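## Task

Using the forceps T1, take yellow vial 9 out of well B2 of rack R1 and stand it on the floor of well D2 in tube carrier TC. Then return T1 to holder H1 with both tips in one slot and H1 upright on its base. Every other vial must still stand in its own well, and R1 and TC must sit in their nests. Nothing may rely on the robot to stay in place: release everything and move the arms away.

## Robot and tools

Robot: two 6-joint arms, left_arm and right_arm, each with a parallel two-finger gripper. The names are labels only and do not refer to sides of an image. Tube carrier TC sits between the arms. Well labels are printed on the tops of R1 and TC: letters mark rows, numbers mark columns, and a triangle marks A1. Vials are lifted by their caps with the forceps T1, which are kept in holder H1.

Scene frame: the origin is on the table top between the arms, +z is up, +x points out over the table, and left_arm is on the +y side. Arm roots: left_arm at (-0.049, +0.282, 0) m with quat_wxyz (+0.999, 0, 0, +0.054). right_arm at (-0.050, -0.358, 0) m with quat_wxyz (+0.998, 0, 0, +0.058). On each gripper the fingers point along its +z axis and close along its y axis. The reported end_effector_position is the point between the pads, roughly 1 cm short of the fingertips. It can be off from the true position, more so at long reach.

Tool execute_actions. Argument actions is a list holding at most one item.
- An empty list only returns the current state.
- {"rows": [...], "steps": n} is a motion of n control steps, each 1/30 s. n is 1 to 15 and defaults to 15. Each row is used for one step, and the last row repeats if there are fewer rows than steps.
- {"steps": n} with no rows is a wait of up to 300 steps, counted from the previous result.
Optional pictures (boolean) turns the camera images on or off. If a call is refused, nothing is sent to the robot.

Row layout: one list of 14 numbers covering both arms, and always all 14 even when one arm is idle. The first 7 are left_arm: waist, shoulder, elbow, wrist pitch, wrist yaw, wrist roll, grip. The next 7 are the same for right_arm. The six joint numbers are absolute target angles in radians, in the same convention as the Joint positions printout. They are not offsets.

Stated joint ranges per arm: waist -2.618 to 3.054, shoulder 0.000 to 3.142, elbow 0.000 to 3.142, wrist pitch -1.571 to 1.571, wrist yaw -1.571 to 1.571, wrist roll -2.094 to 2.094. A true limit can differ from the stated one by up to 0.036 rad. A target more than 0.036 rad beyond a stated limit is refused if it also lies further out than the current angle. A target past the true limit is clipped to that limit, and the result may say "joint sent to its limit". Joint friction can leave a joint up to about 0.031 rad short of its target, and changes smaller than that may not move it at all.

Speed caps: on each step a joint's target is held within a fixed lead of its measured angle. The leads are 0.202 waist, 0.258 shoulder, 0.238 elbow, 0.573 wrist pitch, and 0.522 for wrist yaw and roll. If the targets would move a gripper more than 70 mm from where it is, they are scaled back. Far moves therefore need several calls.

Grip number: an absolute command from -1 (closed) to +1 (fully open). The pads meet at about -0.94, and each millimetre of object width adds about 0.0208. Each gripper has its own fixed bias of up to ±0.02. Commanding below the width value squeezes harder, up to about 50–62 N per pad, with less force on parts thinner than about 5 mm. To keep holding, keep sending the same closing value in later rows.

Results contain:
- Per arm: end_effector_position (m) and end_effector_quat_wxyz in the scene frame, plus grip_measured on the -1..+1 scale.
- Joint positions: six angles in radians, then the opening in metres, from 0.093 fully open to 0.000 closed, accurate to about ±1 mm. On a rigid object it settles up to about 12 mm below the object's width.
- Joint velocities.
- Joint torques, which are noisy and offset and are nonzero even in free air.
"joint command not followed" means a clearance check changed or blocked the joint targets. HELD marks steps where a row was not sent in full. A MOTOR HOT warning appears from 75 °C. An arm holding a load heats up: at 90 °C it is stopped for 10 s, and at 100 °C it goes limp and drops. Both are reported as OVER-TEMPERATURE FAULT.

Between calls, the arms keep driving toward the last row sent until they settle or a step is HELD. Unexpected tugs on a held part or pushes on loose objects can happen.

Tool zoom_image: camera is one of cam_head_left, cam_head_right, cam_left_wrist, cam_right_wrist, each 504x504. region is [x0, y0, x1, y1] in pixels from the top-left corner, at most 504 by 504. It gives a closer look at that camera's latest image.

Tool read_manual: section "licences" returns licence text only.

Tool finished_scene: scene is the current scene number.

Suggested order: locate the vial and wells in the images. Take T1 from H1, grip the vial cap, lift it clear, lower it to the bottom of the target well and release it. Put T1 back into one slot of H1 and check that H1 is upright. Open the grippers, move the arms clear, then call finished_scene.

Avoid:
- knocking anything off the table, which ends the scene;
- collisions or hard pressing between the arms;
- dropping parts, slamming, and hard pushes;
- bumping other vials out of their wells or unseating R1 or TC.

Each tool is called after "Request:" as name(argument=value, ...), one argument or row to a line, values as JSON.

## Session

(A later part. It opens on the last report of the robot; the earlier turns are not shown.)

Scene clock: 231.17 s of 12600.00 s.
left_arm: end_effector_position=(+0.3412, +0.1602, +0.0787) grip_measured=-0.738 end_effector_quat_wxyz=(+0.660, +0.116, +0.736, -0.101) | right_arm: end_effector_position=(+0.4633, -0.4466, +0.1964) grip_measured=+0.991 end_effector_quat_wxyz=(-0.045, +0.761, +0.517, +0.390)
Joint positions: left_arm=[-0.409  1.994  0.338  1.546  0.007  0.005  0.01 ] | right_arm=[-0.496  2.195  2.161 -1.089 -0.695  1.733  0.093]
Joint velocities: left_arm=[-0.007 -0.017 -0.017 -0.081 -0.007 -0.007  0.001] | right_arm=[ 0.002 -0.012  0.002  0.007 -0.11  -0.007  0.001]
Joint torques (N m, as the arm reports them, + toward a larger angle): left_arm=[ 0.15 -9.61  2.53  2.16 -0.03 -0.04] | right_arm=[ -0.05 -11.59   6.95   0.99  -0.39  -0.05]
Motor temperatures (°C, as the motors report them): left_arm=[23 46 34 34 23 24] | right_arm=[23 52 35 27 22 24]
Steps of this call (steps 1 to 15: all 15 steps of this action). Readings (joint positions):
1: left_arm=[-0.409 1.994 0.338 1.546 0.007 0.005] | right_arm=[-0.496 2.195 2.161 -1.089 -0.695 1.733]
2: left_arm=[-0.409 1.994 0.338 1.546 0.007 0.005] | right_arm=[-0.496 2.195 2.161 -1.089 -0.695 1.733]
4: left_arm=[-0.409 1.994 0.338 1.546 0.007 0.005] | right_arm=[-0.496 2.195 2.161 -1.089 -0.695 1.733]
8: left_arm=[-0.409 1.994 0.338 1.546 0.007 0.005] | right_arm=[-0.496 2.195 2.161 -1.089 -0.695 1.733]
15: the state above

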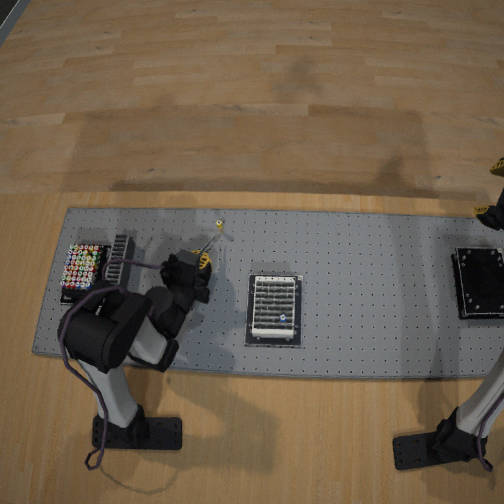

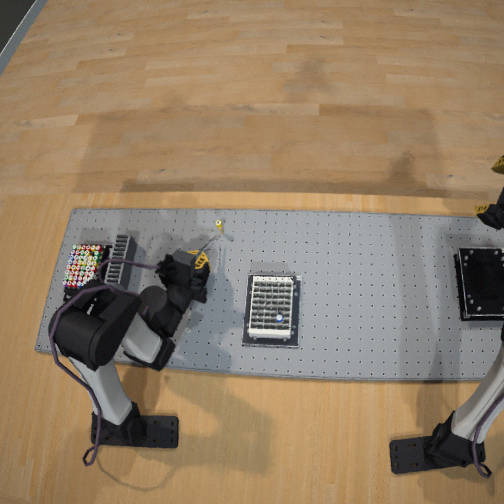

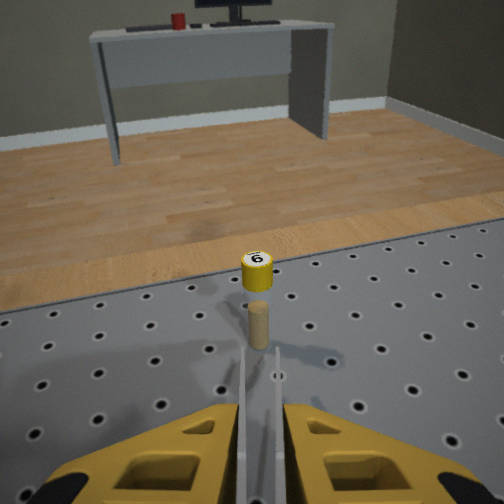

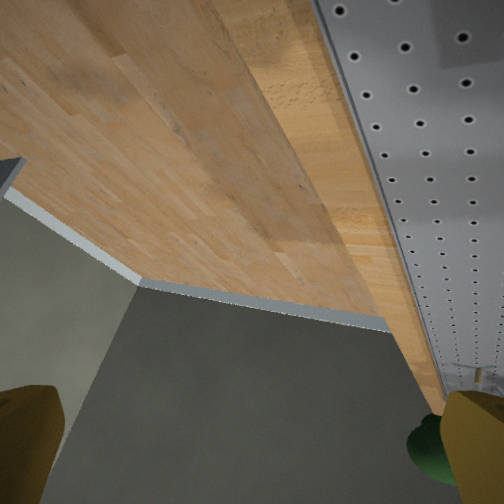

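Request:
execute_actions(
  actions=[
    {"rows":[[-0.4,1.5,0.5,1.0,0.0,0,-0.75,-0.496,2.195,2.161,-1.089,-0.695,1.733,1]],"steps":15},
  ],
  pictures=false,
)

Request:
execute_actions(
  actions=[
    {"steps":10},
  ],
  pictures=false,
)

Request:
execute_actions(
  actions=[
    {"rows":[[-0.4,1.5,1.2,-0.3,0.0,0,-0.75,-0.496,2.195,2.161,-1.089,-0.695,1.733,1]],"steps":15},
  ],
  pictures=false,
)

Request:
execute_actions(
  actions=[
    {"steps":15},
  ],
  pictures=false,
)

Request:
execute_actions(
  actions=[
    {"rows":[[-0.4,1.96,1.835,-0.85,0.0,0,-0.74,-0.496,2.195,2.161,-1.089,-0.695,1.733,1]],"steps":15},
  ],
  pictures=false,
)

Request:
execute_actions(
  actions=[
    {"steps":30},
  ],
)

Scene clock: 239.00 s of 12600.00 s.
left_arm: end_effector_position=(+0.3591, +0.1547, +0.2189) grip_measured=-0.748 end_effector_quat_wxyz=(+0.717, +0.107, +0.680, -0.109) | right_arm: end_effector_position=(+0.4633, -0.4466, +0.1964) grip_measured=+0.991 end_effector_quat_wxyz=(-0.045, +0.761, +0.517, +0.390)
Joint positions: left_arm=[-0.409  1.492  0.51   1.035  0.007  0.005  0.009] | right_arm=[-0.496  2.195  2.161 -1.089 -0.695  1.733  0.093]
Joint velocities: left_arm=[ 0.012  0.056  0.017 -0.227  0.037  0.037 -0.001] | right_arm=[-0.007  0.007  0.002 -0.022 -0.007 -0.037 -0.002]
Joint torques (N m, as the arm reports them, + toward a larger angle): left_arm=[ 0.08 -6.24  6.91  2.12 -0.04 -0.02] | right_arm=[  0.08 -11.78   7.08   1.01  -0.4   -0.04]
Motor temperatures (°C, as the motors report them): left_arm=[23 46 33 34 23 24] | right_arm=[23 53 35 27 22 24]
Steps of this call (steps 1 to 15: the robot went on to your last target; steps 16 to 90: nothing new was sent; then 4.33 s passed at rest; steps 91 to 105: all 15 steps of this action). Readings (joint positions):
91: left_arm=[-0.409 1.953 0.358 1.451 0.007 0.005] | right_arm=[-0.496 2.195 2.161 -1.089 -0.695 1.733]
92: left_arm=[-0.409 1.887 0.393 1.318 0.007 0.005] | right_arm=[-0.496 2.195 2.161 -1.089 -0.695 1.733]
94: left_arm=[-0.409 1.731 0.452 1.171 0.007 0.005] | right_arm=[-0.496 2.195 2.161 -1.089 -0.695 1.733]
98: left_arm=[-0.409 1.492 0.505 1.117 0.007 0.005] | right_arm=[-0.496 2.195 2.161 -1.089 -0.695 1.733]
105: the state above

Scene clock: 239.33 s of 12600.00 s.
left_arm: end_effector_position=(+0.3595, +0.1545, +0.2114) grip_measured=-0.748 end_effector_quat_wxyz=(+0.707, +0.109, +0.691, -0.108) | right_arm: end_effector_position=(+0.4633, -0.4466, +0.1964) grip_measured=+0.991 end_effector_quat_wxyz=(-0.045, +0.761, +0.517, +0.390)
Joint positions: left_arm=[-0.409  1.493  0.51   1.006  0.007  0.005  0.009] | right_arm=[-0.496  2.195  2.161 -1.089 -0.695  1.733  0.093]
Joint velocities: left_arm=[-0.002 -0.012 -0.007 -0.022 -0.007  0.022 -0.001] | right_arm=[ 0.002 -0.012  0.017 -0.007 -0.066 -0.051 -0.   ]
Joint torques (N m, as the arm reports them, + toward a larger angle): left_arm=[ 0.   -6.06  6.85  2.   -0.06 -0.03] | right_arm=[ -0.06 -11.44   7.04   1.04  -0.35  -0.06]
Motor temperatures (°C, as the motors report them): left_arm=[23 46 33 34 23 24] | right_arm=[23 53 35 27 22 24]
Steps of this call (steps 1 to 10: the robot went on to your last target). Readings (joint positions):
1: left_arm=[-0.409 1.493 0.510 1.026 0.007 0.005] | right_arm=[-0.496 2.195 2.161 -1.089 -0.695 1.733]
2: left_arm=[-0.409 1.493 0.510 1.019 0.007 0.005] | right_arm=[-0.496 2.195 2.161 -1.089 -0.695 1.733]
4: left_arm=[-0.409 1.493 0.510 1.013 0.007 0.005] | right_arm=[-0.496 2.195 2.161 -1.089 -0.695 1.733]
8: left_arm=[-0.409 1.493 0.510 1.007 0.007 0.005] | right_arm=[-0.496 2.195 2.161 -1.089 -0.695 1.733]
10: the state above

Scene clock: 239.83 s of 12600.00 s.
left_arm: end_effector_position=(+0.3968, +0.1430, +0.2547) grip_measured=-0.748 end_effector_quat_wxyz=(+0.516, +0.132, +0.843, -0.080) | right_arm: end_effector_position=(+0.4633, -0.4466, +0.1964) grip_measured=+0.991 end_effector_quat_wxyz=(-0.045, +0.761, +0.517, +0.390)
Joint positions: left_arm=[-0.409  1.49   1.203 -0.185  0.007  0.005  0.009] | right_arm=[-0.496  2.195  2.161 -1.089 -0.695  1.733  0.093]
Joint velocities: left_arm=[-0.002  0.085 -0.012 -0.828  0.022  0.051 -0.   ] | right_arm=[ 0.002  0.007 -0.017 -0.007  0.037 -0.022  0.001]
Joint torques (N m, as the arm reports them, + toward a larger angle): left_arm=[ 0.18 -7.91  9.13  2.12 -0.02  0.  ] | right_arm=[ -0.15 -11.88   6.89   1.04  -0.36  -0.07]
Motor temperatures (°C, as the motors report them): left_arm=[23 46 33 34 23 24] | right_arm=[23 53 35 27 22 24]
Steps of this call (steps 1 to 15: all 15 steps of this action). Readings (joint positions):
1: left_arm=[-0.409 1.491 0.547 0.918 0.007 0.005] | right_arm=[-0.496 2.195 2.161 -1.089 -0.695 1.733]
2: left_arm=[-0.409 1.499 0.618 0.788 0.007 0.005] | right_arm=[-0.496 2.195 2.161 -1.089 -0.695 1.733]
4: left_arm=[-0.409 1.511 0.777 0.548 0.007 0.005] | right_arm=[-0.496 2.195 2.161 -1.089 -0.695 1.733]
8: left_arm=[-0.409 1.513 1.096 0.109 0.007 0.005] | right_arm=[-0.496 2.195 2.161 -1.089 -0.695 1.733]
15: the state above

Scene clock: 240.33 s of 12600.00 s.
left_arm: end_effector_position=(+0.3849, +0.1467, +0.2297) grip_measured=-0.748 end_effector_quat_wxyz=(+0.468, +0.136, +0.870, -0.073) | right_arm: end_effector_position=(+0.4633, -0.4466, +0.1964) grip_measured=+0.991 end_effector_quat_wxyz=(-0.045, +0.761, +0.517, +0.390)
Joint positions: left_arm=[-0.409  1.496  1.203 -0.292  0.007  0.005  0.009] | right_arm=[-0.496  2.195  2.161 -1.089 -0.695  1.733  0.093]
Joint velocities: left_arm=[-0.002 -0.007  0.007 -0.037 -0.007  0.022  0.001] | right_arm=[ 0.007 -0.017 -0.007  0.022  0.007 -0.022  0.   ]
Joint torques (N m, as the arm reports them, + toward a larger angle): left_arm=[ 0.16 -7.8   9.01  1.82 -0.05 -0.06] | right_arm=[  0.02 -11.85   6.99   1.02  -0.37  -0.04]
Motor temperatures (°C, as the motors report them): left_arm=[23 46 33 34 23 24] | right_arm=[23 53 35 27 22 24]
Steps of this call (steps 1 to 15: the robot went on to your last target). Readings (joint positions):
1: left_arm=[-0.409 1.493 1.203 -0.210 0.007 0.005] | right_arm=[-0.496 2.195 2.161 -1.089 -0.695 1.733]
2: left_arm=[-0.409 1.495 1.203 -0.231 0.007 0.005] | right_arm=[-0.496 2.195 2.161 -1.089 -0.695 1.733]
4: left_arm=[-0.409 1.496 1.203 -0.259 0.007 0.005] | right_arm=[-0.496 2.195 2.161 -1.089 -0.695 1.733]
8: left_arm=[-0.409 1.496 1.203 -0.282 0.007 0.005] | right_arm=[-0.496 2.195 2.161 -1.089 -0.695 1.733]
15: the state above

Scene clock: 240.83 s of 12600.00 s.
left_arm: end_effector_position=(+0.4381, +0.1302, +0.1707) grip_measured=-0.741 end_effector_quat_wxyz=(+0.282, +0.147, +0.947, -0.045) | right_arm: end_effector_position=(+0.4633, -0.4466, +0.1964) grip_measured=+0.991 end_effector_quat_wxyz=(-0.045, +0.761, +0.517, +0.390)
Joint positions: left_arm=[-0.409  1.981  1.812 -0.821  0.007  0.005  0.01 ] | right_arm=[-0.496  2.195  2.161 -1.089 -0.695  1.733  0.093]
Joint velocities: left_arm=[ 0.007 -0.11   0.066 -0.066 -0.007 -0.066 -0.001] | right_arm=[-0.007  0.007 -0.017  0.022 -0.051  0.066  0.   ]
Joint torques (N m, as the arm reports them, + toward a larger angle): left_arm=[  0.05 -14.08  10.23   1.29  -0.08  -0.04] | right_arm=[ -0.06 -11.75   6.96   1.    -0.41  -0.01]
Motor temperatures (°C, as the motors report them): left_arm=[23 46 33 34 23 24] | right_arm=[23 53 35 27 22 24]
Steps of this call (steps 1 to 15: all 15 steps of this action). Readings (joint positions):
1: left_arm=[-0.409 1.529 1.258 -0.389 0.007 0.005] | right_arm=[-0.496 2.195 2.161 -1.089 -0.695 1.733]
2: left_arm=[-0.409 1.594 1.350 -0.490 0.007 0.005] | right_arm=[-0.496 2.195 2.161 -1.089 -0.695 1.733]
4: left_arm=[-0.409 1.760 1.537 -0.612 0.007 0.005] | right_arm=[-0.496 2.195 2.161 -1.089 -0.695 1.733]
8: left_arm=[-0.409 1.989 1.777 -0.725 0.007 0.005] | right_arm=[-0.496 2.195 2.161 -1.089 -0.695 1.733]
15: the state above

Scene clock: 241.83 s of 12600.00 s.
left_arm: end_effector_position=(+0.4345, +0.1313, +0.1730) grip_measured=-0.741 end_effector_quat_wxyz=(+0.278, +0.147, +0.948, -0.045) | right_arm: end_effector_position=(+0.4633, -0.4466, +0.1964) grip_measured=+0.991 end_effector_quat_wxyz=(-0.045, +0.761, +0.517, +0.390)
Joint positions: left_arm=[-0.409  1.974  1.816 -0.841  0.007  0.005  0.01 ] | right_arm=[-0.496  2.195  2.161 -1.089 -0.695  1.733  0.093]
Joint velocities: left_arm=[-0.002 -0.002 -0.022  0.007  0.007 -0.007 -0.001] | right_arm=[-0.012 -0.007 -0.017 -0.007 -0.037 -0.037 -0.   ]
Joint torques (N m, as the arm reports them, + toward a larger angle): left_arm=[  0.12 -13.96  10.32   1.27  -0.01  -0.03] | right_arm=[ -0.07 -11.87   6.92   1.04  -0.36  -0.02]
Motor temperatures (°C, as the motors report them): left_arm=[23 46 33 34 23 24] | right_arm=[23 53 35 27 22 24]
Steps of this call (steps 1 to 30: the robot went on to your last target). Readings (joint positions):
1: left_arm=[-0.409 1.978 1.814 -0.824 0.007 0.005] | right_arm=[-0.496 2.195 2.161 -1.089 -0.695 1.733]
2: left_arm=[-0.409 1.976 1.815 -0.827 0.007 0.005] | right_arm=[-0.496 2.195 2.161 -1.089 -0.695 1.733]
4: left_arm=[-0.409 1.974 1.816 -0.830 0.007 0.005] | right_arm=[-0.496 2.195 2.161 -1.089 -0.695 1.733]
8: left_arm=[-0.409 1.974 1.816 -0.838 0.007 0.005] | right_arm=[-0.496 2.195 2.161 -1.089 -0.695 1.733]
30: the state above
All arms were judged still, so your last target was given up. Only a new action makes them travel on or press farther. Fingers that are still opening or closing keep moving.

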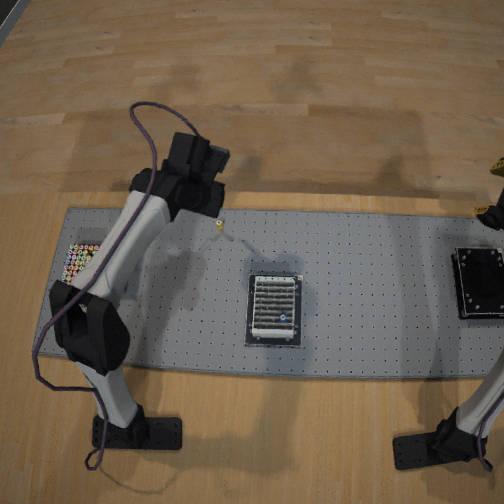

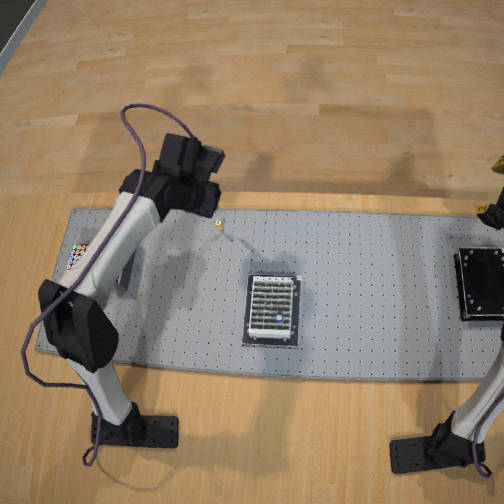

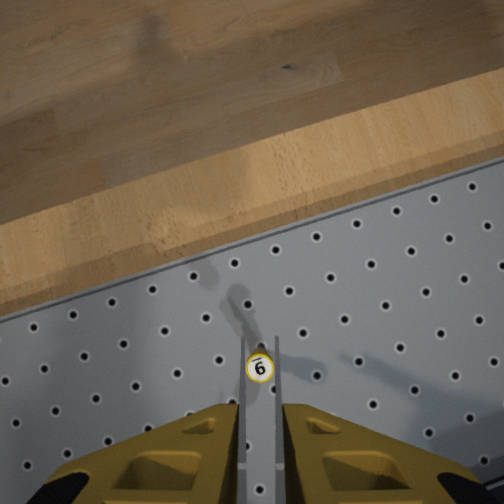

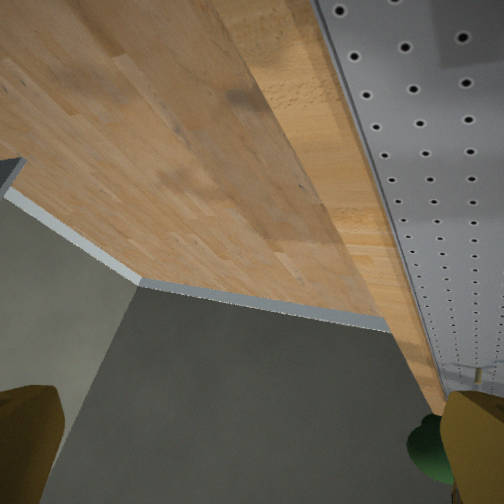

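Request:
execute_actions(
  actions=[
    {"rows":[[-0.4,1.888,1.645,-0.73,0.0,0,-0.74,-0.496,2.195,2.161,-1.089,-0.695,1.733,1]],"steps":15},
  ],
  pictures=false,
)

Request:
execute_actions(
  actions=[
    {"steps":20},
  ],
)

Request:
zoom_image(
  camera="cam_left_wrist",
  region=[190, 270, 330, 410],
)

Scene clock: 245.40 s of 12600.00 s.
left_arm: end_effector_position=(+0.4180, +0.1364, +0.1543) grip_measured=-0.741 end_effector_quat_wxyz=(+0.274, +0.147, +0.949, -0.044) | right_arm: end_effector_position=(+0.4633, -0.4466, +0.1964) grip_measured=+0.991 end_effector_quat_wxyz=(-0.045, +0.761, +0.517, +0.390)
Joint positions: left_arm=[-0.409  1.907  1.654 -0.754  0.007  0.005  0.01 ] | right_arm=[-0.496  2.195  2.161 -1.089 -0.695  1.733  0.093]
Joint velocities: left_arm=[-0.007 -0.002  0.002  0.037 -0.007 -0.051 -0.001] | right_arm=[ 0.012 -0.012  0.017 -0.022  0.007  0.022 -0.001]
Joint torques (N m, as the arm reports them, + toward a larger angle): left_arm=[  0.13 -13.7    7.95   1.6   -0.04  -0.05] | right_arm=[ -0.13 -11.68   7.03   1.03  -0.35   0.01]
Motor temperatures (°C, as the motors report them): left_arm=[23 47 34 33 23 24] | right_arm=[23 53 35 27 22 24]
Steps of this call (steps 1 to 90: nothing new was sent; then 0.07 s passed at rest; steps 91 to 105: all 15 steps of this action). Readings (joint positions):
91: left_arm=[-0.409 1.960 1.782 -0.808 0.007 0.005] | right_arm=[-0.496 2.195 2.161 -1.089 -0.695 1.733]
92: left_arm=[-0.409 1.936 1.733 -0.785 0.007 0.005] | right_arm=[-0.496 2.195 2.161 -1.089 -0.695 1.733]
94: left_arm=[-0.409 1.909 1.675 -0.783 0.007 0.005] | right_arm=[-0.496 2.195 2.161 -1.089 -0.695 1.733]
98: left_arm=[-0.409 1.907 1.654 -0.774 0.007 0.005] | right_arm=[-0.496 2.195 2.161 -1.089 -0.695 1.733]
105: the state above

Scene clock: 246.07 s of 12600.00 s.
left_arm: end_effector_position=(+0.4187, +0.1362, +0.1548) grip_measured=-0.741 end_effector_quat_wxyz=(+0.276, +0.147, +0.949, -0.044) | right_arm: end_effector_position=(+0.4633, -0.4466, +0.1964) grip_measured=+0.991 end_effector_quat_wxyz=(-0.045, +0.761, +0.517, +0.390)
Joint positions: left_arm=[-0.409  1.907  1.654 -0.75   0.007  0.005  0.01 ] | right_arm=[-0.496  2.195  2.161 -1.089 -0.695  1.733  0.093]
Joint velocities: left_arm=[-0.002  0.012  0.012  0.037 -0.037  0.051 -0.001] | right_arm=[-0.017  0.002 -0.012 -0.037  0.007 -0.051  0.001]
Joint torques (N m, as the arm reports them, + toward a larger angle): left_arm=[  0.06 -13.73   7.93   1.55  -0.03   0.  ] | right_arm=[  0.19 -11.81   6.85   1.04  -0.37  -0.01]
Motor temperatures (°C, as the motors report them): left_arm=[23 47 34 33 23 24] | right_arm=[23 53 35 27 22 24]
Steps of this call (steps 1 to 15: the robot went on to your last target; steps 16 to 20: nothing new was sent). Readings (joint positions):
1: left_arm=[-0.409 1.907 1.654 -0.753 0.007 0.005] | right_arm=[-0.496 2.195 2.161 -1.089 -0.695 1.733]
2: left_arm=[-0.409 1.907 1.654 -0.753 0.007 0.005] | right_arm=[-0.496 2.195 2.161 -1.089 -0.695 1.733]
4: left_arm=[-0.409 1.907 1.654 -0.751 0.007 0.005] | right_arm=[-0.496 2.195 2.161 -1.089 -0.695 1.733]
8: left_arm=[-0.409 1.907 1.654 -0.751 0.007 0.005] | right_arm=[-0.496 2.195 2.161 -1.089 -0.695 1.733]
20: the state above
All arms were judged still, so your last target was given up. Only a new action makes them travel on or press farther. Fingers that are still opening or closing keep moving.

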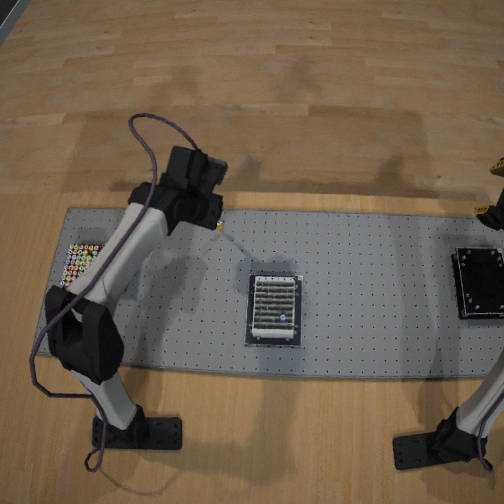

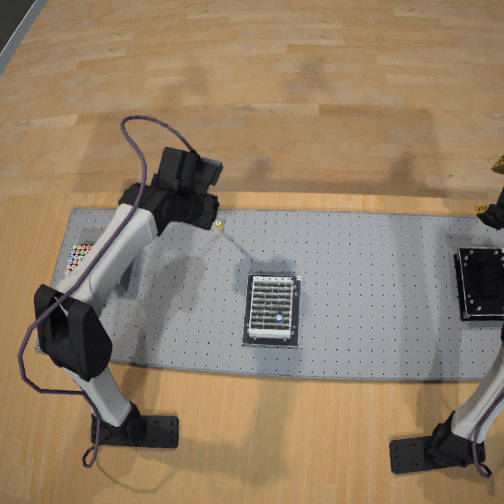

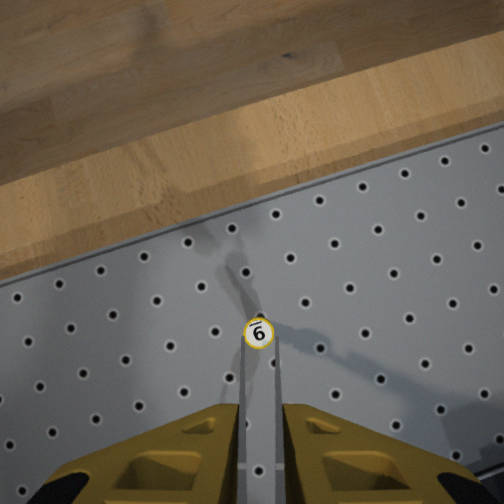

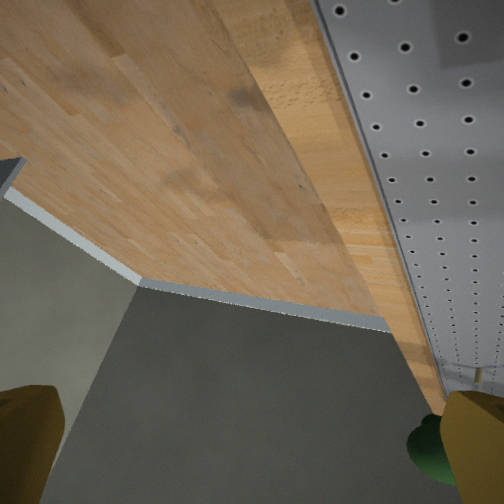

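Region (190, 270, 330, 410) of cam_left_wrist's 504x504 image, scaled by 3.600, with more detail than that image has.

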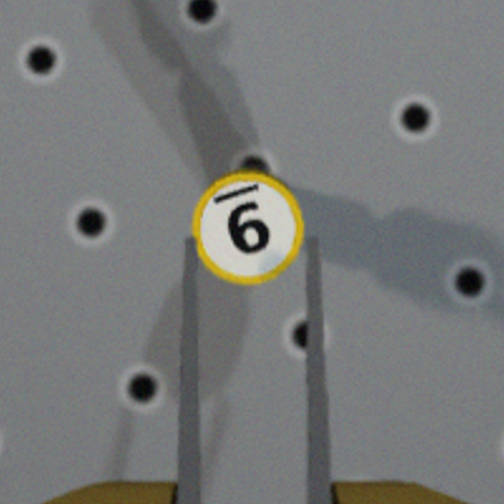

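Request:
execute_actions(
  actions=[
    {"rows":[[-0.4,1.915,1.603,-0.678,0.0,0,-0.725,-0.496,2.195,2.161,-1.089,-0.695,1.733,1]],"steps":15},
  ],
  pictures=false,
)

Request:
execute_actions(
  actions=[
    {"steps":20},
  ],
)

Request:
zoom_image(
  camera="cam_left_wrist",
  region=[190, 270, 330, 410],
)

Scene clock: 249.93 s of 12600.00 s.
left_arm: end_effector_position=(+0.4205, +0.1356, +0.1436) grip_measured=-0.726 end_effector_quat_wxyz=(+0.279, +0.147, +0.948, -0.045) | right_arm: end_effector_position=(+0.4633, -0.4466, +0.1964) grip_measured=+0.991 end_effector_quat_wxyz=(-0.045, +0.761, +0.517, +0.390)
Joint positions: left_arm=[-0.409  1.912  1.613 -0.7    0.007  0.005  0.01 ] | right_arm=[-0.496  2.195  2.161 -1.089 -0.695  1.733  0.093]
Joint velocities: left_arm=[ 0.017  0.007  0.002 -0.051 -0.037 -0.022 -0.   ] | right_arm=[ 0.002 -0.002  0.007  0.022  0.022 -0.037  0.001]
Joint torques (N m, as the arm reports them, + toward a larger angle): left_arm=[  0.16 -11.87   7.83   1.57  -0.03  -0.06] | right_arm=[ -0.14 -11.93   6.91   1.01  -0.38   0.04]
Motor temperatures (°C, as the motors report them): left_arm=[23 48 34 33 23 24] | right_arm=[23 53 35 27 22 24]
Steps of this call (steps 1 to 90: nothing new was sent; then 0.37 s passed at rest; steps 91 to 105: all 15 steps of this action). Readings (joint positions):
91: left_arm=[-0.409 1.907 1.646 -0.740 0.007 0.005] | right_arm=[-0.496 2.195 2.161 -1.089 -0.695 1.733]
92: left_arm=[-0.409 1.907 1.639 -0.727 0.007 0.005] | right_arm=[-0.496 2.195 2.161 -1.089 -0.695 1.733]
94: left_arm=[-0.409 1.909 1.623 -0.716 0.007 0.005] | right_arm=[-0.496 2.195 2.161 -1.089 -0.695 1.733]
98: left_arm=[-0.409 1.912 1.613 -0.711 0.007 0.005] | right_arm=[-0.496 2.195 2.161 -1.089 -0.695 1.733]
105: the state above

Scene clock: 250.60 s of 12600.00 s.
left_arm: end_effector_position=(+0.4208, +0.1355, +0.1438) grip_measured=-0.726 end_effector_quat_wxyz=(+0.279, +0.147, +0.948, -0.045) | right_arm: end_effector_position=(+0.4633, -0.4466, +0.1964) grip_measured=+0.991 end_effector_quat_wxyz=(-0.045, +0.761, +0.517, +0.390)
Joint positions: left_arm=[-0.409  1.912  1.613 -0.698  0.007  0.005  0.01 ] | right_arm=[-0.496  2.195  2.161 -1.089 -0.695  1.733  0.093]
Joint velocities: left_arm=[-0.002  0.002  0.002  0.051 -0.022 -0.051  0.   ] | right_arm=[-0.002 -0.017  0.007 -0.051  0.022  0.007  0.   ]
Joint torques (N m, as the arm reports them, + toward a larger angle): left_arm=[  0.01 -11.8    7.77   1.56  -0.02  -0.04] | right_arm=[  0.   -11.67   6.9    1.02  -0.36   0.03]
Motor temperatures (°C, as the motors report them): left_arm=[23 48 34 33 23 24] | right_arm=[23 53 35 27 22 24]
Steps of this call (steps 1 to 15: the robot went on to your last target; steps 16 to 20: nothing new was sent). Readings (joint positions):
1: left_arm=[-0.409 1.912 1.613 -0.700 0.007 0.005] | right_arm=[-0.496 2.195 2.161 -1.089 -0.695 1.733]
2: left_arm=[-0.409 1.912 1.613 -0.699 0.007 0.005] | right_arm=[-0.496 2.195 2.161 -1.089 -0.695 1.733]
4: left_arm=[-0.409 1.912 1.613 -0.699 0.007 0.005] | right_arm=[-0.496 2.195 2.161 -1.089 -0.695 1.733]
8: left_arm=[-0.409 1.912 1.613 -0.698 0.007 0.005] | right_arm=[-0.496 2.195 2.161 -1.089 -0.695 1.733]
20: the state above
All arms were judged still, so your last target was given up. Only a new action makes them travel on or press farther. Fingers that are still opening or closing keep moving.

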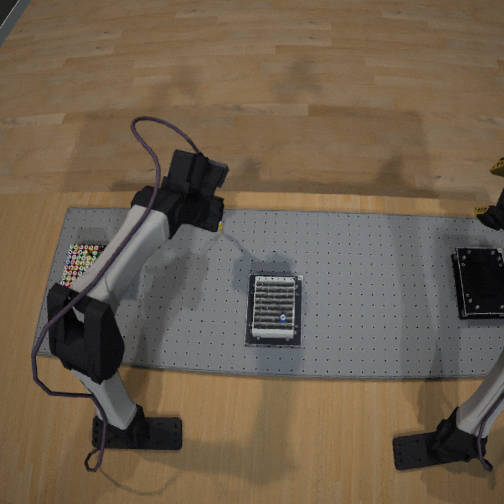

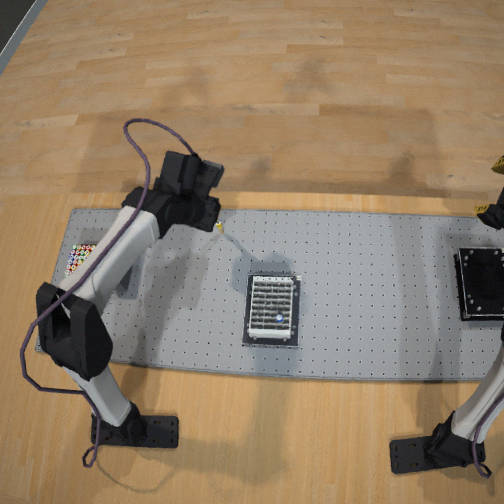

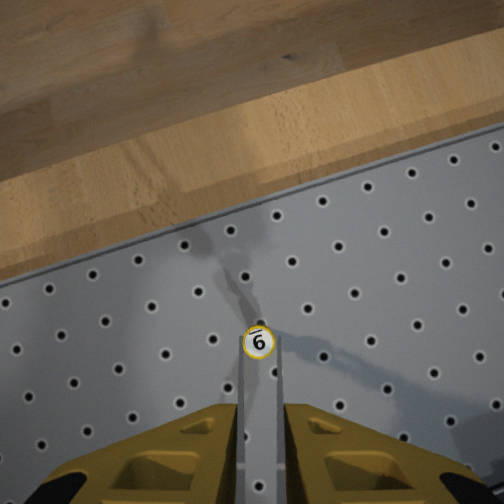

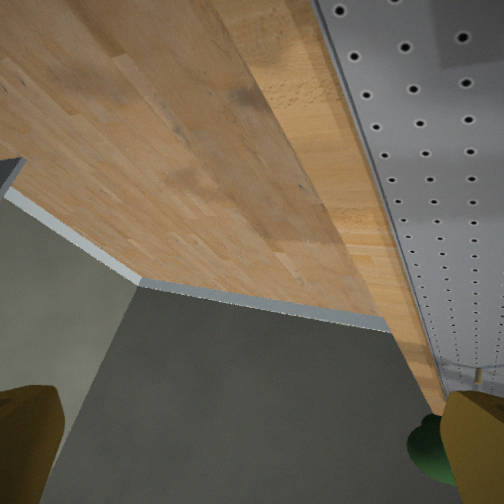

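Region (190, 270, 330, 410) of cam_left_wrist's 504x504 image, scaled by 3.600, with more detail than that image has.

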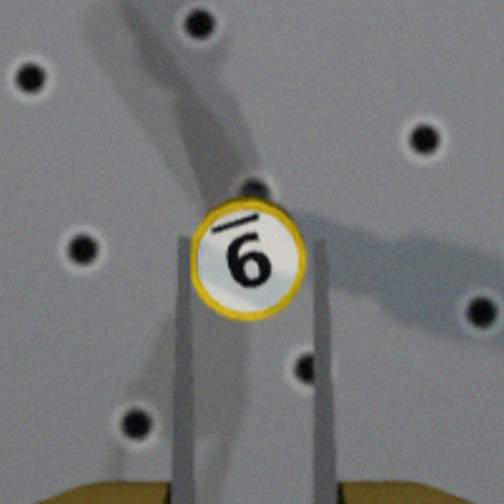

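Request:
execute_actions(
  actions=[
    {"rows":[[-0.4,1.95,1.613,-0.69,0.0,0,-0.725,-0.496,2.195,2.161,-1.089,-0.695,1.733,1]],"steps":15},
  ],
  pictures=false,
)

Request:
execute_actions(
  actions=[
    {"steps":20},
  ],
)

Request:
zoom_image(
  camera="cam_left_wrist",
  region=[190, 270, 330, 410],
)

Scene clock: 253.67 s of 12600.00 s.
left_arm: end_effector_position=(+0.4219, +0.1352, +0.1273) grip_measured=-0.726 end_effector_quat_wxyz=(+0.263, +0.148, +0.952, -0.042) | right_arm: end_effector_position=(+0.4633, -0.4466, +0.1964) grip_measured=+0.991 end_effector_quat_wxyz=(-0.045, +0.761, +0.517, +0.390)
Joint positions: left_arm=[-0.409  1.948  1.613 -0.696  0.007  0.005  0.01 ] | right_arm=[-0.496  2.195  2.161 -1.089 -0.695  1.733  0.093]
Joint velocities: left_arm=[-0.007  0.007  0.002  0.051  0.022 -0.051 -0.001] | right_arm=[-0.002 -0.007  0.002  0.007  0.037 -0.007 -0.001]
Joint torques (N m, as the arm reports them, + toward a larger angle): left_arm=[  0.09 -12.19   8.55   1.4   -0.03  -0.06] | right_arm=[ -0.23 -11.72   6.85   1.02  -0.33  -0.08]
Motor temperatures (°C, as the motors report them): left_arm=[23 48 34 33 23 24] | right_arm=[23 53 35 27 22 24]
Steps of this call (steps 1 to 77: nothing new was sent; steps 78 to 92: all 15 steps of this action). Readings (joint positions):
78: left_arm=[-0.409 1.915 1.613 -0.698 0.007 0.005] | right_arm=[-0.496 2.195 2.161 -1.089 -0.695 1.733]
79: left_arm=[-0.409 1.919 1.613 -0.696 0.007 0.005] | right_arm=[-0.496 2.195 2.161 -1.089 -0.695 1.733]
81: left_arm=[-0.409 1.931 1.613 -0.696 0.007 0.005] | right_arm=[-0.496 2.195 2.161 -1.089 -0.695 1.733]
85: left_arm=[-0.409 1.948 1.613 -0.696 0.007 0.005] | right_arm=[-0.496 2.195 2.161 -1.089 -0.695 1.733]
92: the state above

Scene clock: 254.33 s of 12600.00 s.
left_arm: end_effector_position=(+0.4219, +0.1352, +0.1273) grip_measured=-0.726 end_effector_quat_wxyz=(+0.263, +0.148, +0.952, -0.042) | right_arm: end_effector_position=(+0.4633, -0.4466, +0.1964) grip_measured=+0.991 end_effector_quat_wxyz=(-0.045, +0.761, +0.517, +0.390)
Joint positions: left_arm=[-0.409  1.948  1.613 -0.696  0.007  0.005  0.01 ] | right_arm=[-0.496  2.195  2.161 -1.089 -0.695  1.733  0.093]
Joint velocities: left_arm=[ 0.017  0.012 -0.027 -0.051 -0.037  0.022 -0.   ] | right_arm=[ 0.007  0.002  0.002 -0.051 -0.007  0.007 -0.003]
Joint torques (N m, as the arm reports them, + toward a larger angle): left_arm=[  0.01 -12.18   8.45   1.39  -0.04  -0.02] | right_arm=[  0.   -11.69   6.88   0.99  -0.38  -0.05]
Motor temperatures (°C, as the motors report them): left_arm=[23 48 34 33 23 24] | right_arm=[23 53 35 27 22 24]
Steps of this call (steps 1 to 15: the robot went on to your last target; steps 16 to 20: nothing new was sent). Readings (joint positions):
1: left_arm=[-0.409 1.948 1.613 -0.696 0.007 0.005] | right_arm=[-0.496 2.195 2.161 -1.089 -0.695 1.733]
2: left_arm=[-0.409 1.948 1.613 -0.696 0.007 0.005] | right_arm=[-0.496 2.195 2.161 -1.089 -0.695 1.733]
4: left_arm=[-0.409 1.948 1.613 -0.696 0.007 0.005] | right_arm=[-0.496 2.195 2.161 -1.089 -0.695 1.733]
8: left_arm=[-0.409 1.948 1.613 -0.696 0.007 0.005] | right_arm=[-0.496 2.195 2.161 -1.089 -0.695 1.733]
20: the state above
All arms were judged still, so your last target was given up. Only a new action makes them travel on or press farther. Fingers that are still opening or closing keep moving.

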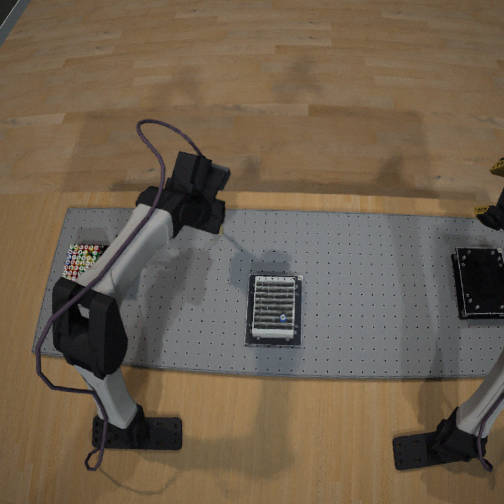

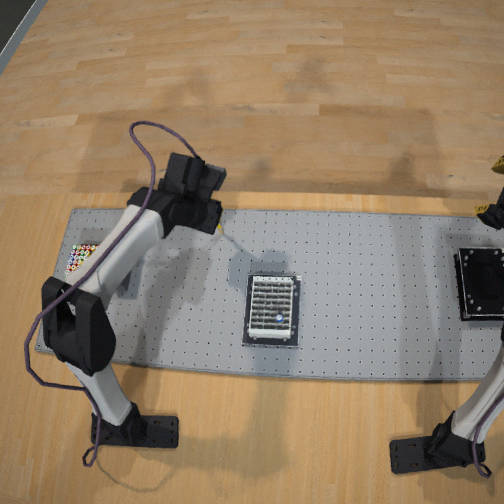

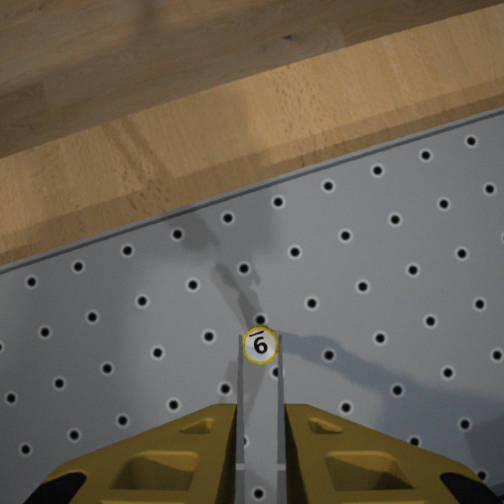

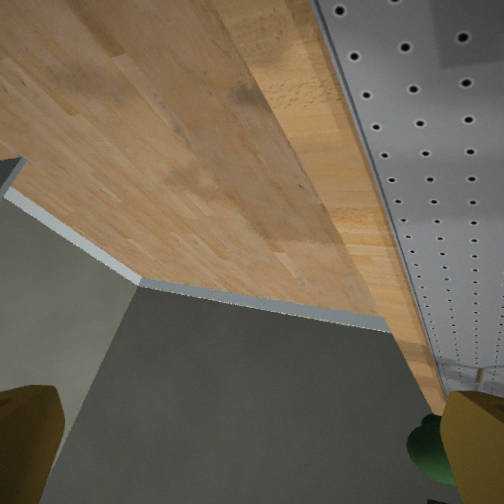

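Region (190, 270, 330, 410) of cam_left_wrist's 504x504 image, scaled by 3.600, with more detail than that image has.

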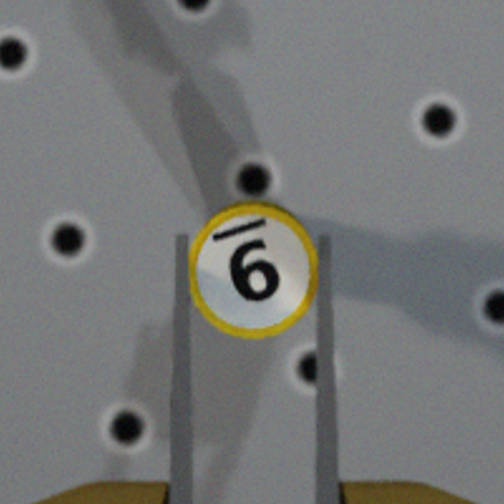

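Request:
execute_actions(
  actions=[
    {"rows":[[-0.4,1.948,1.613,-0.696,0.0,0,-0.82,-0.496,2.195,2.161,-1.089,-0.695,1.733,1]],"steps":15},
  ],
  pictures=false,
)

Request:
execute_actions(
  actions=[
    {"rows":[[-0.4,1.78,1.613,-0.86,0.0,0,-0.82,-0.496,2.195,2.161,-1.089,-0.695,1.733,1]],"steps":15},
  ],
  pictures=false,
)

Request:
execute_actions(
  actions=[
    {"rows":[[-0.62,1.69,1.53,-0.87,0.0,0,-0.82,-0.496,2.195,2.161,-1.089,-0.695,1.733,1]],"steps":15},
  ],
  pictures=false,
)

Request:
execute_actions(
  actions=[
    {"rows":[[-0.848,1.60,1.455,-0.87,0.0,0,-0.82,-0.496,2.195,2.161,-1.089,-0.695,1.733,1]],"steps":15},
  ],
  pictures=false,
)

Request:
execute_actions(
  actions=[
    {"steps":20},
  ],
)

Scene clock: 260.73 s of 12600.00 s.
left_arm: end_effector_position=(+0.4219, +0.1352, +0.1273) grip_measured=-0.812 end_effector_quat_wxyz=(+0.263, +0.148, +0.952, -0.042) | right_arm: end_effector_position=(+0.4633, -0.4466, +0.1964) grip_measured=+0.991 end_effector_quat_wxyz=(-0.045, +0.761, +0.517, +0.390)
Joint positions: left_arm=[-0.409  1.948  1.613 -0.696  0.007  0.005  0.006] | right_arm=[-0.496  2.195  2.161 -1.089 -0.695  1.733  0.093]
Joint velocities: left_arm=[-0.002 -0.017 -0.012 -0.007 -0.037  0.007  0.   ] | right_arm=[ 0.002 -0.012  0.002 -0.037 -0.022 -0.051 -0.   ]
Joint torques (N m, as the arm reports them, + toward a larger angle): left_arm=[  0.09 -12.38   8.75   1.28  -0.02  -0.01] | right_arm=[ -0.15 -11.85   6.81   0.99  -0.35  -0.05]
Motor temperatures (°C, as the motors report them): left_arm=[23 49 34 32 23 24] | right_arm=[23 54 35 27 22 24]
Steps of this call (steps 1 to 90: nothing new was sent; then 2.90 s passed at rest; steps 91 to 105: all 15 steps of this action). Readings (joint positions):
91: left_arm=[-0.409 1.948 1.613 -0.696 0.007 0.005] | right_arm=[-0.496 2.195 2.161 -1.089 -0.695 1.733]
92: left_arm=[-0.409 1.948 1.613 -0.696 0.007 0.005] | right_arm=[-0.496 2.195 2.161 -1.089 -0.695 1.733]
94: left_arm=[-0.409 1.948 1.613 -0.696 0.007 0.005] | right_arm=[-0.496 2.195 2.161 -1.089 -0.695 1.733]
98: left_arm=[-0.409 1.948 1.613 -0.696 0.007 0.005] | right_arm=[-0.496 2.195 2.161 -1.089 -0.695 1.733]
105: the state above

Scene clock: 261.23 s of 12600.00 s.
left_arm: end_effector_position=(+0.3844, +0.1468, +0.1857) grip_measured=-0.812 end_effector_quat_wxyz=(+0.273, +0.147, +0.950, -0.044) | right_arm: end_effector_position=(+0.4633, -0.4466, +0.1964) grip_measured=+0.991 end_effector_quat_wxyz=(-0.045, +0.761, +0.517, +0.390)
Joint positions: left_arm=[-0.409  1.774  1.609 -0.845  0.007  0.005  0.006] | right_arm=[-0.496  2.195  2.161 -1.089 -0.695  1.733  0.093]
Joint velocities: left_arm=[-0.007  0.017 -0.017 -0.095 -0.022  0.007 -0.   ] | right_arm=[-0.007  0.007 -0.012 -0.037 -0.022  0.007  0.001]
Joint torques (N m, as the arm reports them, + toward a larger angle): left_arm=[  0.07 -10.2    8.93   1.3   -0.06  -0.05] | right_arm=[  0.1  -11.85   7.     0.97  -0.42  -0.03]
Motor temperatures (°C, as the motors report them): left_arm=[23 49 34 32 23 24] | right_arm=[23 54 35 27 22 24]
Steps of this call (steps 1 to 15: all 15 steps of this action). Readings (joint positions):
1: left_arm=[-0.409 1.934 1.611 -0.711 0.007 0.005] | right_arm=[-0.496 2.195 2.161 -1.089 -0.695 1.733]
2: left_arm=[-0.409 1.910 1.604 -0.745 0.007 0.005] | right_arm=[-0.496 2.195 2.161 -1.089 -0.695 1.733]
4: left_arm=[-0.409 1.848 1.602 -0.798 0.007 0.005] | right_arm=[-0.496 2.195 2.161 -1.089 -0.695 1.733]
8: left_arm=[-0.409 1.767 1.608 -0.822 0.007 0.005] | right_arm=[-0.496 2.195 2.161 -1.089 -0.695 1.733]
15: the state above

Scene clock: 261.73 s of 12600.00 s.
left_arm: end_effector_position=(+0.3269, +0.0661, +0.1875) grip_measured=-0.812 end_effector_quat_wxyz=(+0.260, +0.250, +0.930, -0.072) | right_arm: end_effector_position=(+0.4633, -0.4466, +0.1964) grip_measured=+0.991 end_effector_quat_wxyz=(-0.045, +0.761, +0.517, +0.390)
Joint positions: left_arm=[-0.628  1.707  1.544 -0.861  0.007  0.004  0.006] | right_arm=[-0.496  2.195  2.161 -1.089 -0.695  1.733  0.093]
Joint velocities: left_arm=[-0.017 -0.002 -0.002 -0.066 -0.007  0.007  0.001] | right_arm=[-0.012 -0.012  0.007  0.022 -0.095 -0.037 -0.   ]
Joint torques (N m, as the arm reports them, + toward a larger angle): left_arm=[ -0.11 -11.43   7.27   1.27  -0.03   0.01] | right_arm=[ -0.03 -11.68   6.97   1.    -0.38  -0.01]
Motor temperatures (°C, as the motors report them): left_arm=[23 49 34 32 23 24] | right_arm=[23 54 35 27 22 24]
Steps of this call (steps 1 to 15: all 15 steps of this action). Readings (joint positions):
1: left_arm=[-0.426 1.767 1.598 -0.841 -0.005 0.004] | right_arm=[-0.496 2.195 2.161 -1.089 -0.695 1.733]
2: left_arm=[-0.460 1.754 1.579 -0.842 -0.014 0.004] | right_arm=[-0.496 2.195 2.161 -1.089 -0.695 1.733]
4: left_arm=[-0.559 1.730 1.551 -0.851 -0.011 0.004] | right_arm=[-0.496 2.195 2.161 -1.089 -0.695 1.733]
8: left_arm=[-0.643 1.710 1.544 -0.861 0.011 0.004] | right_arm=[-0.496 2.195 2.161 -1.089 -0.695 1.733]
15: the state above

Scene clock: 262.23 s of 12600.00 s.
left_arm: end_effector_position=(+0.2517, +0.0016, +0.1963) grip_measured=-0.812 end_effector_quat_wxyz=(+0.257, +0.354, +0.893, -0.104) | right_arm: end_effector_position=(+0.4633, -0.4466, +0.1964) grip_measured=+0.991 end_effector_quat_wxyz=(-0.045, +0.761, +0.517, +0.390)
Joint positions: left_arm=[-0.857  1.612  1.468 -0.866  0.008  0.003  0.006] | right_arm=[-0.496  2.195  2.161 -1.089 -0.695  1.733  0.093]
Joint velocities: left_arm=[-0.017 -0.002 -0.027  0.051 -0.037 -0.037 -0.001] | right_arm=[-0.002 -0.012 -0.012 -0.007 -0.037  0.022 -0.   ]
Joint torques (N m, as the arm reports them, + toward a larger angle): left_arm=[  0.1  -10.15   7.41   1.31  -0.07   0.01] | right_arm=[ -0.28 -12.     6.78   0.99  -0.41  -0.01]
Motor temperatures (°C, as the motors report them): left_arm=[23 49 34 32 23 24] | right_arm=[23 54 35 27 22 24]
Steps of this call (steps 1 to 15: all 15 steps of this action). Readings (joint positions):
1: left_arm=[-0.647 1.696 1.530 -0.852 -0.005 0.004] | right_arm=[-0.496 2.195 2.161 -1.089 -0.695 1.733]
2: left_arm=[-0.684 1.679 1.507 -0.852 -0.015 0.003] | right_arm=[-0.496 2.195 2.161 -1.089 -0.695 1.733]
4: left_arm=[-0.791 1.645 1.475 -0.860 -0.010 0.003] | right_arm=[-0.496 2.195 2.161 -1.089 -0.695 1.733]
8: left_arm=[-0.868 1.615 1.468 -0.865 0.012 0.003] | right_arm=[-0.496 2.195 2.161 -1.089 -0.695 1.733]
15: the state above

Scene clock: 262.90 s of 12600.00 s.
left_arm: end_effector_position=(+0.2517, +0.0016, +0.1963) grip_measured=-0.812 end_effector_quat_wxyz=(+0.257, +0.354, +0.893, -0.104) | right_arm: end_effector_position=(+0.4633, -0.4466, +0.1964) grip_measured=+0.991 end_effector_quat_wxyz=(-0.045, +0.761, +0.517, +0.390)
Joint positions: left_arm=[-0.857  1.612  1.468 -0.866  0.008  0.003  0.006] | right_arm=[-0.496  2.195  2.161 -1.089 -0.695  1.733  0.093]
Joint velocities: left_arm=[-0.002 -0.012  0.007  0.037  0.066 -0.007 -0.   ] | right_arm=[ 0.002 -0.007 -0.007 -0.022  0.022 -0.037 -0.001]
Joint torques (N m, as the arm reports them, + toward a larger angle): left_arm=[  0.02 -10.     7.54   1.32  -0.07   0.01] | right_arm=[ -0.08 -11.75   6.95   1.    -0.36  -0.03]
Motor temperatures (°C, as the motors report them): left_arm=[23 49 34 32 23 24] | right_arm=[23 54 35 27 22 24]
Steps of this call (steps 1 to 15: the robot went on to your last target; steps 16 to 20: nothing new was sent). Readings (joint positions):
1: left_arm=[-0.857 1.612 1.468 -0.866 0.008 0.003] | right_arm=[-0.496 2.195 2.161 -1.089 -0.695 1.733]
2: left_arm=[-0.857 1.612 1.468 -0.866 0.008 0.003] | right_arm=[-0.496 2.195 2.161 -1.089 -0.695 1.733]
4: left_arm=[-0.857 1.612 1.468 -0.866 0.008 0.003] | right_arm=[-0.496 2.195 2.161 -1.089 -0.695 1.733]
8: left_arm=[-0.857 1.612 1.468 -0.866 0.008 0.003] | right_arm=[-0.496 2.195 2.161 -1.089 -0.695 1.733]
20: the state above
All arms were judged still, so your last target was given up. Only a new action makes them travel on or press farther. Fingers that are still opening or closing keep moving.

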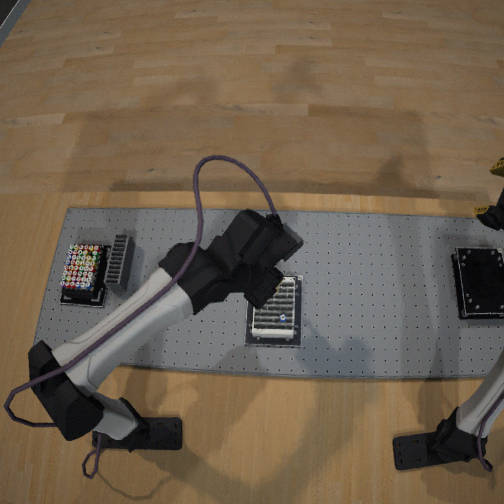

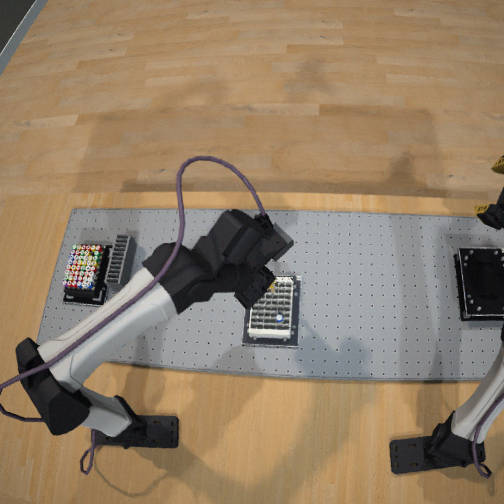

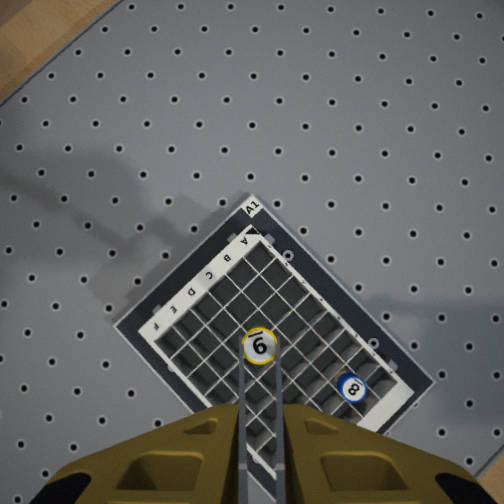

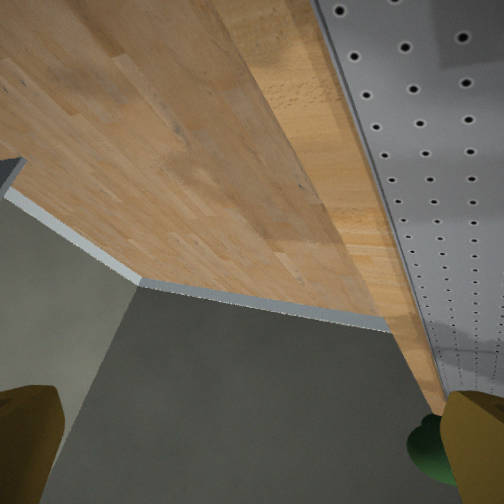

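Request:
zoom_image(
  camera="cam_left_wrist",
  region=[130, 210, 330, 410],
)

Region (130, 210, 330, 410) of cam_left_wrist's 504x504 image, scaled by 2.520, with more detail than that image has.

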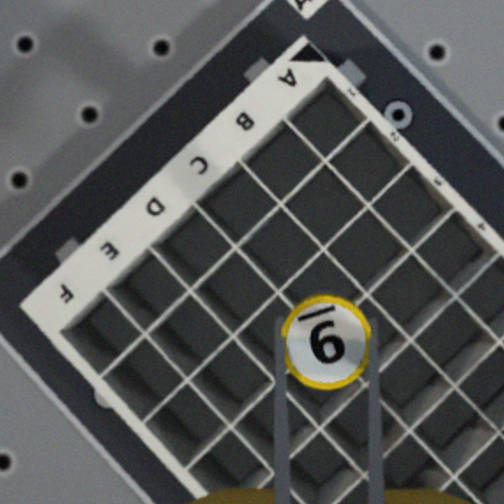

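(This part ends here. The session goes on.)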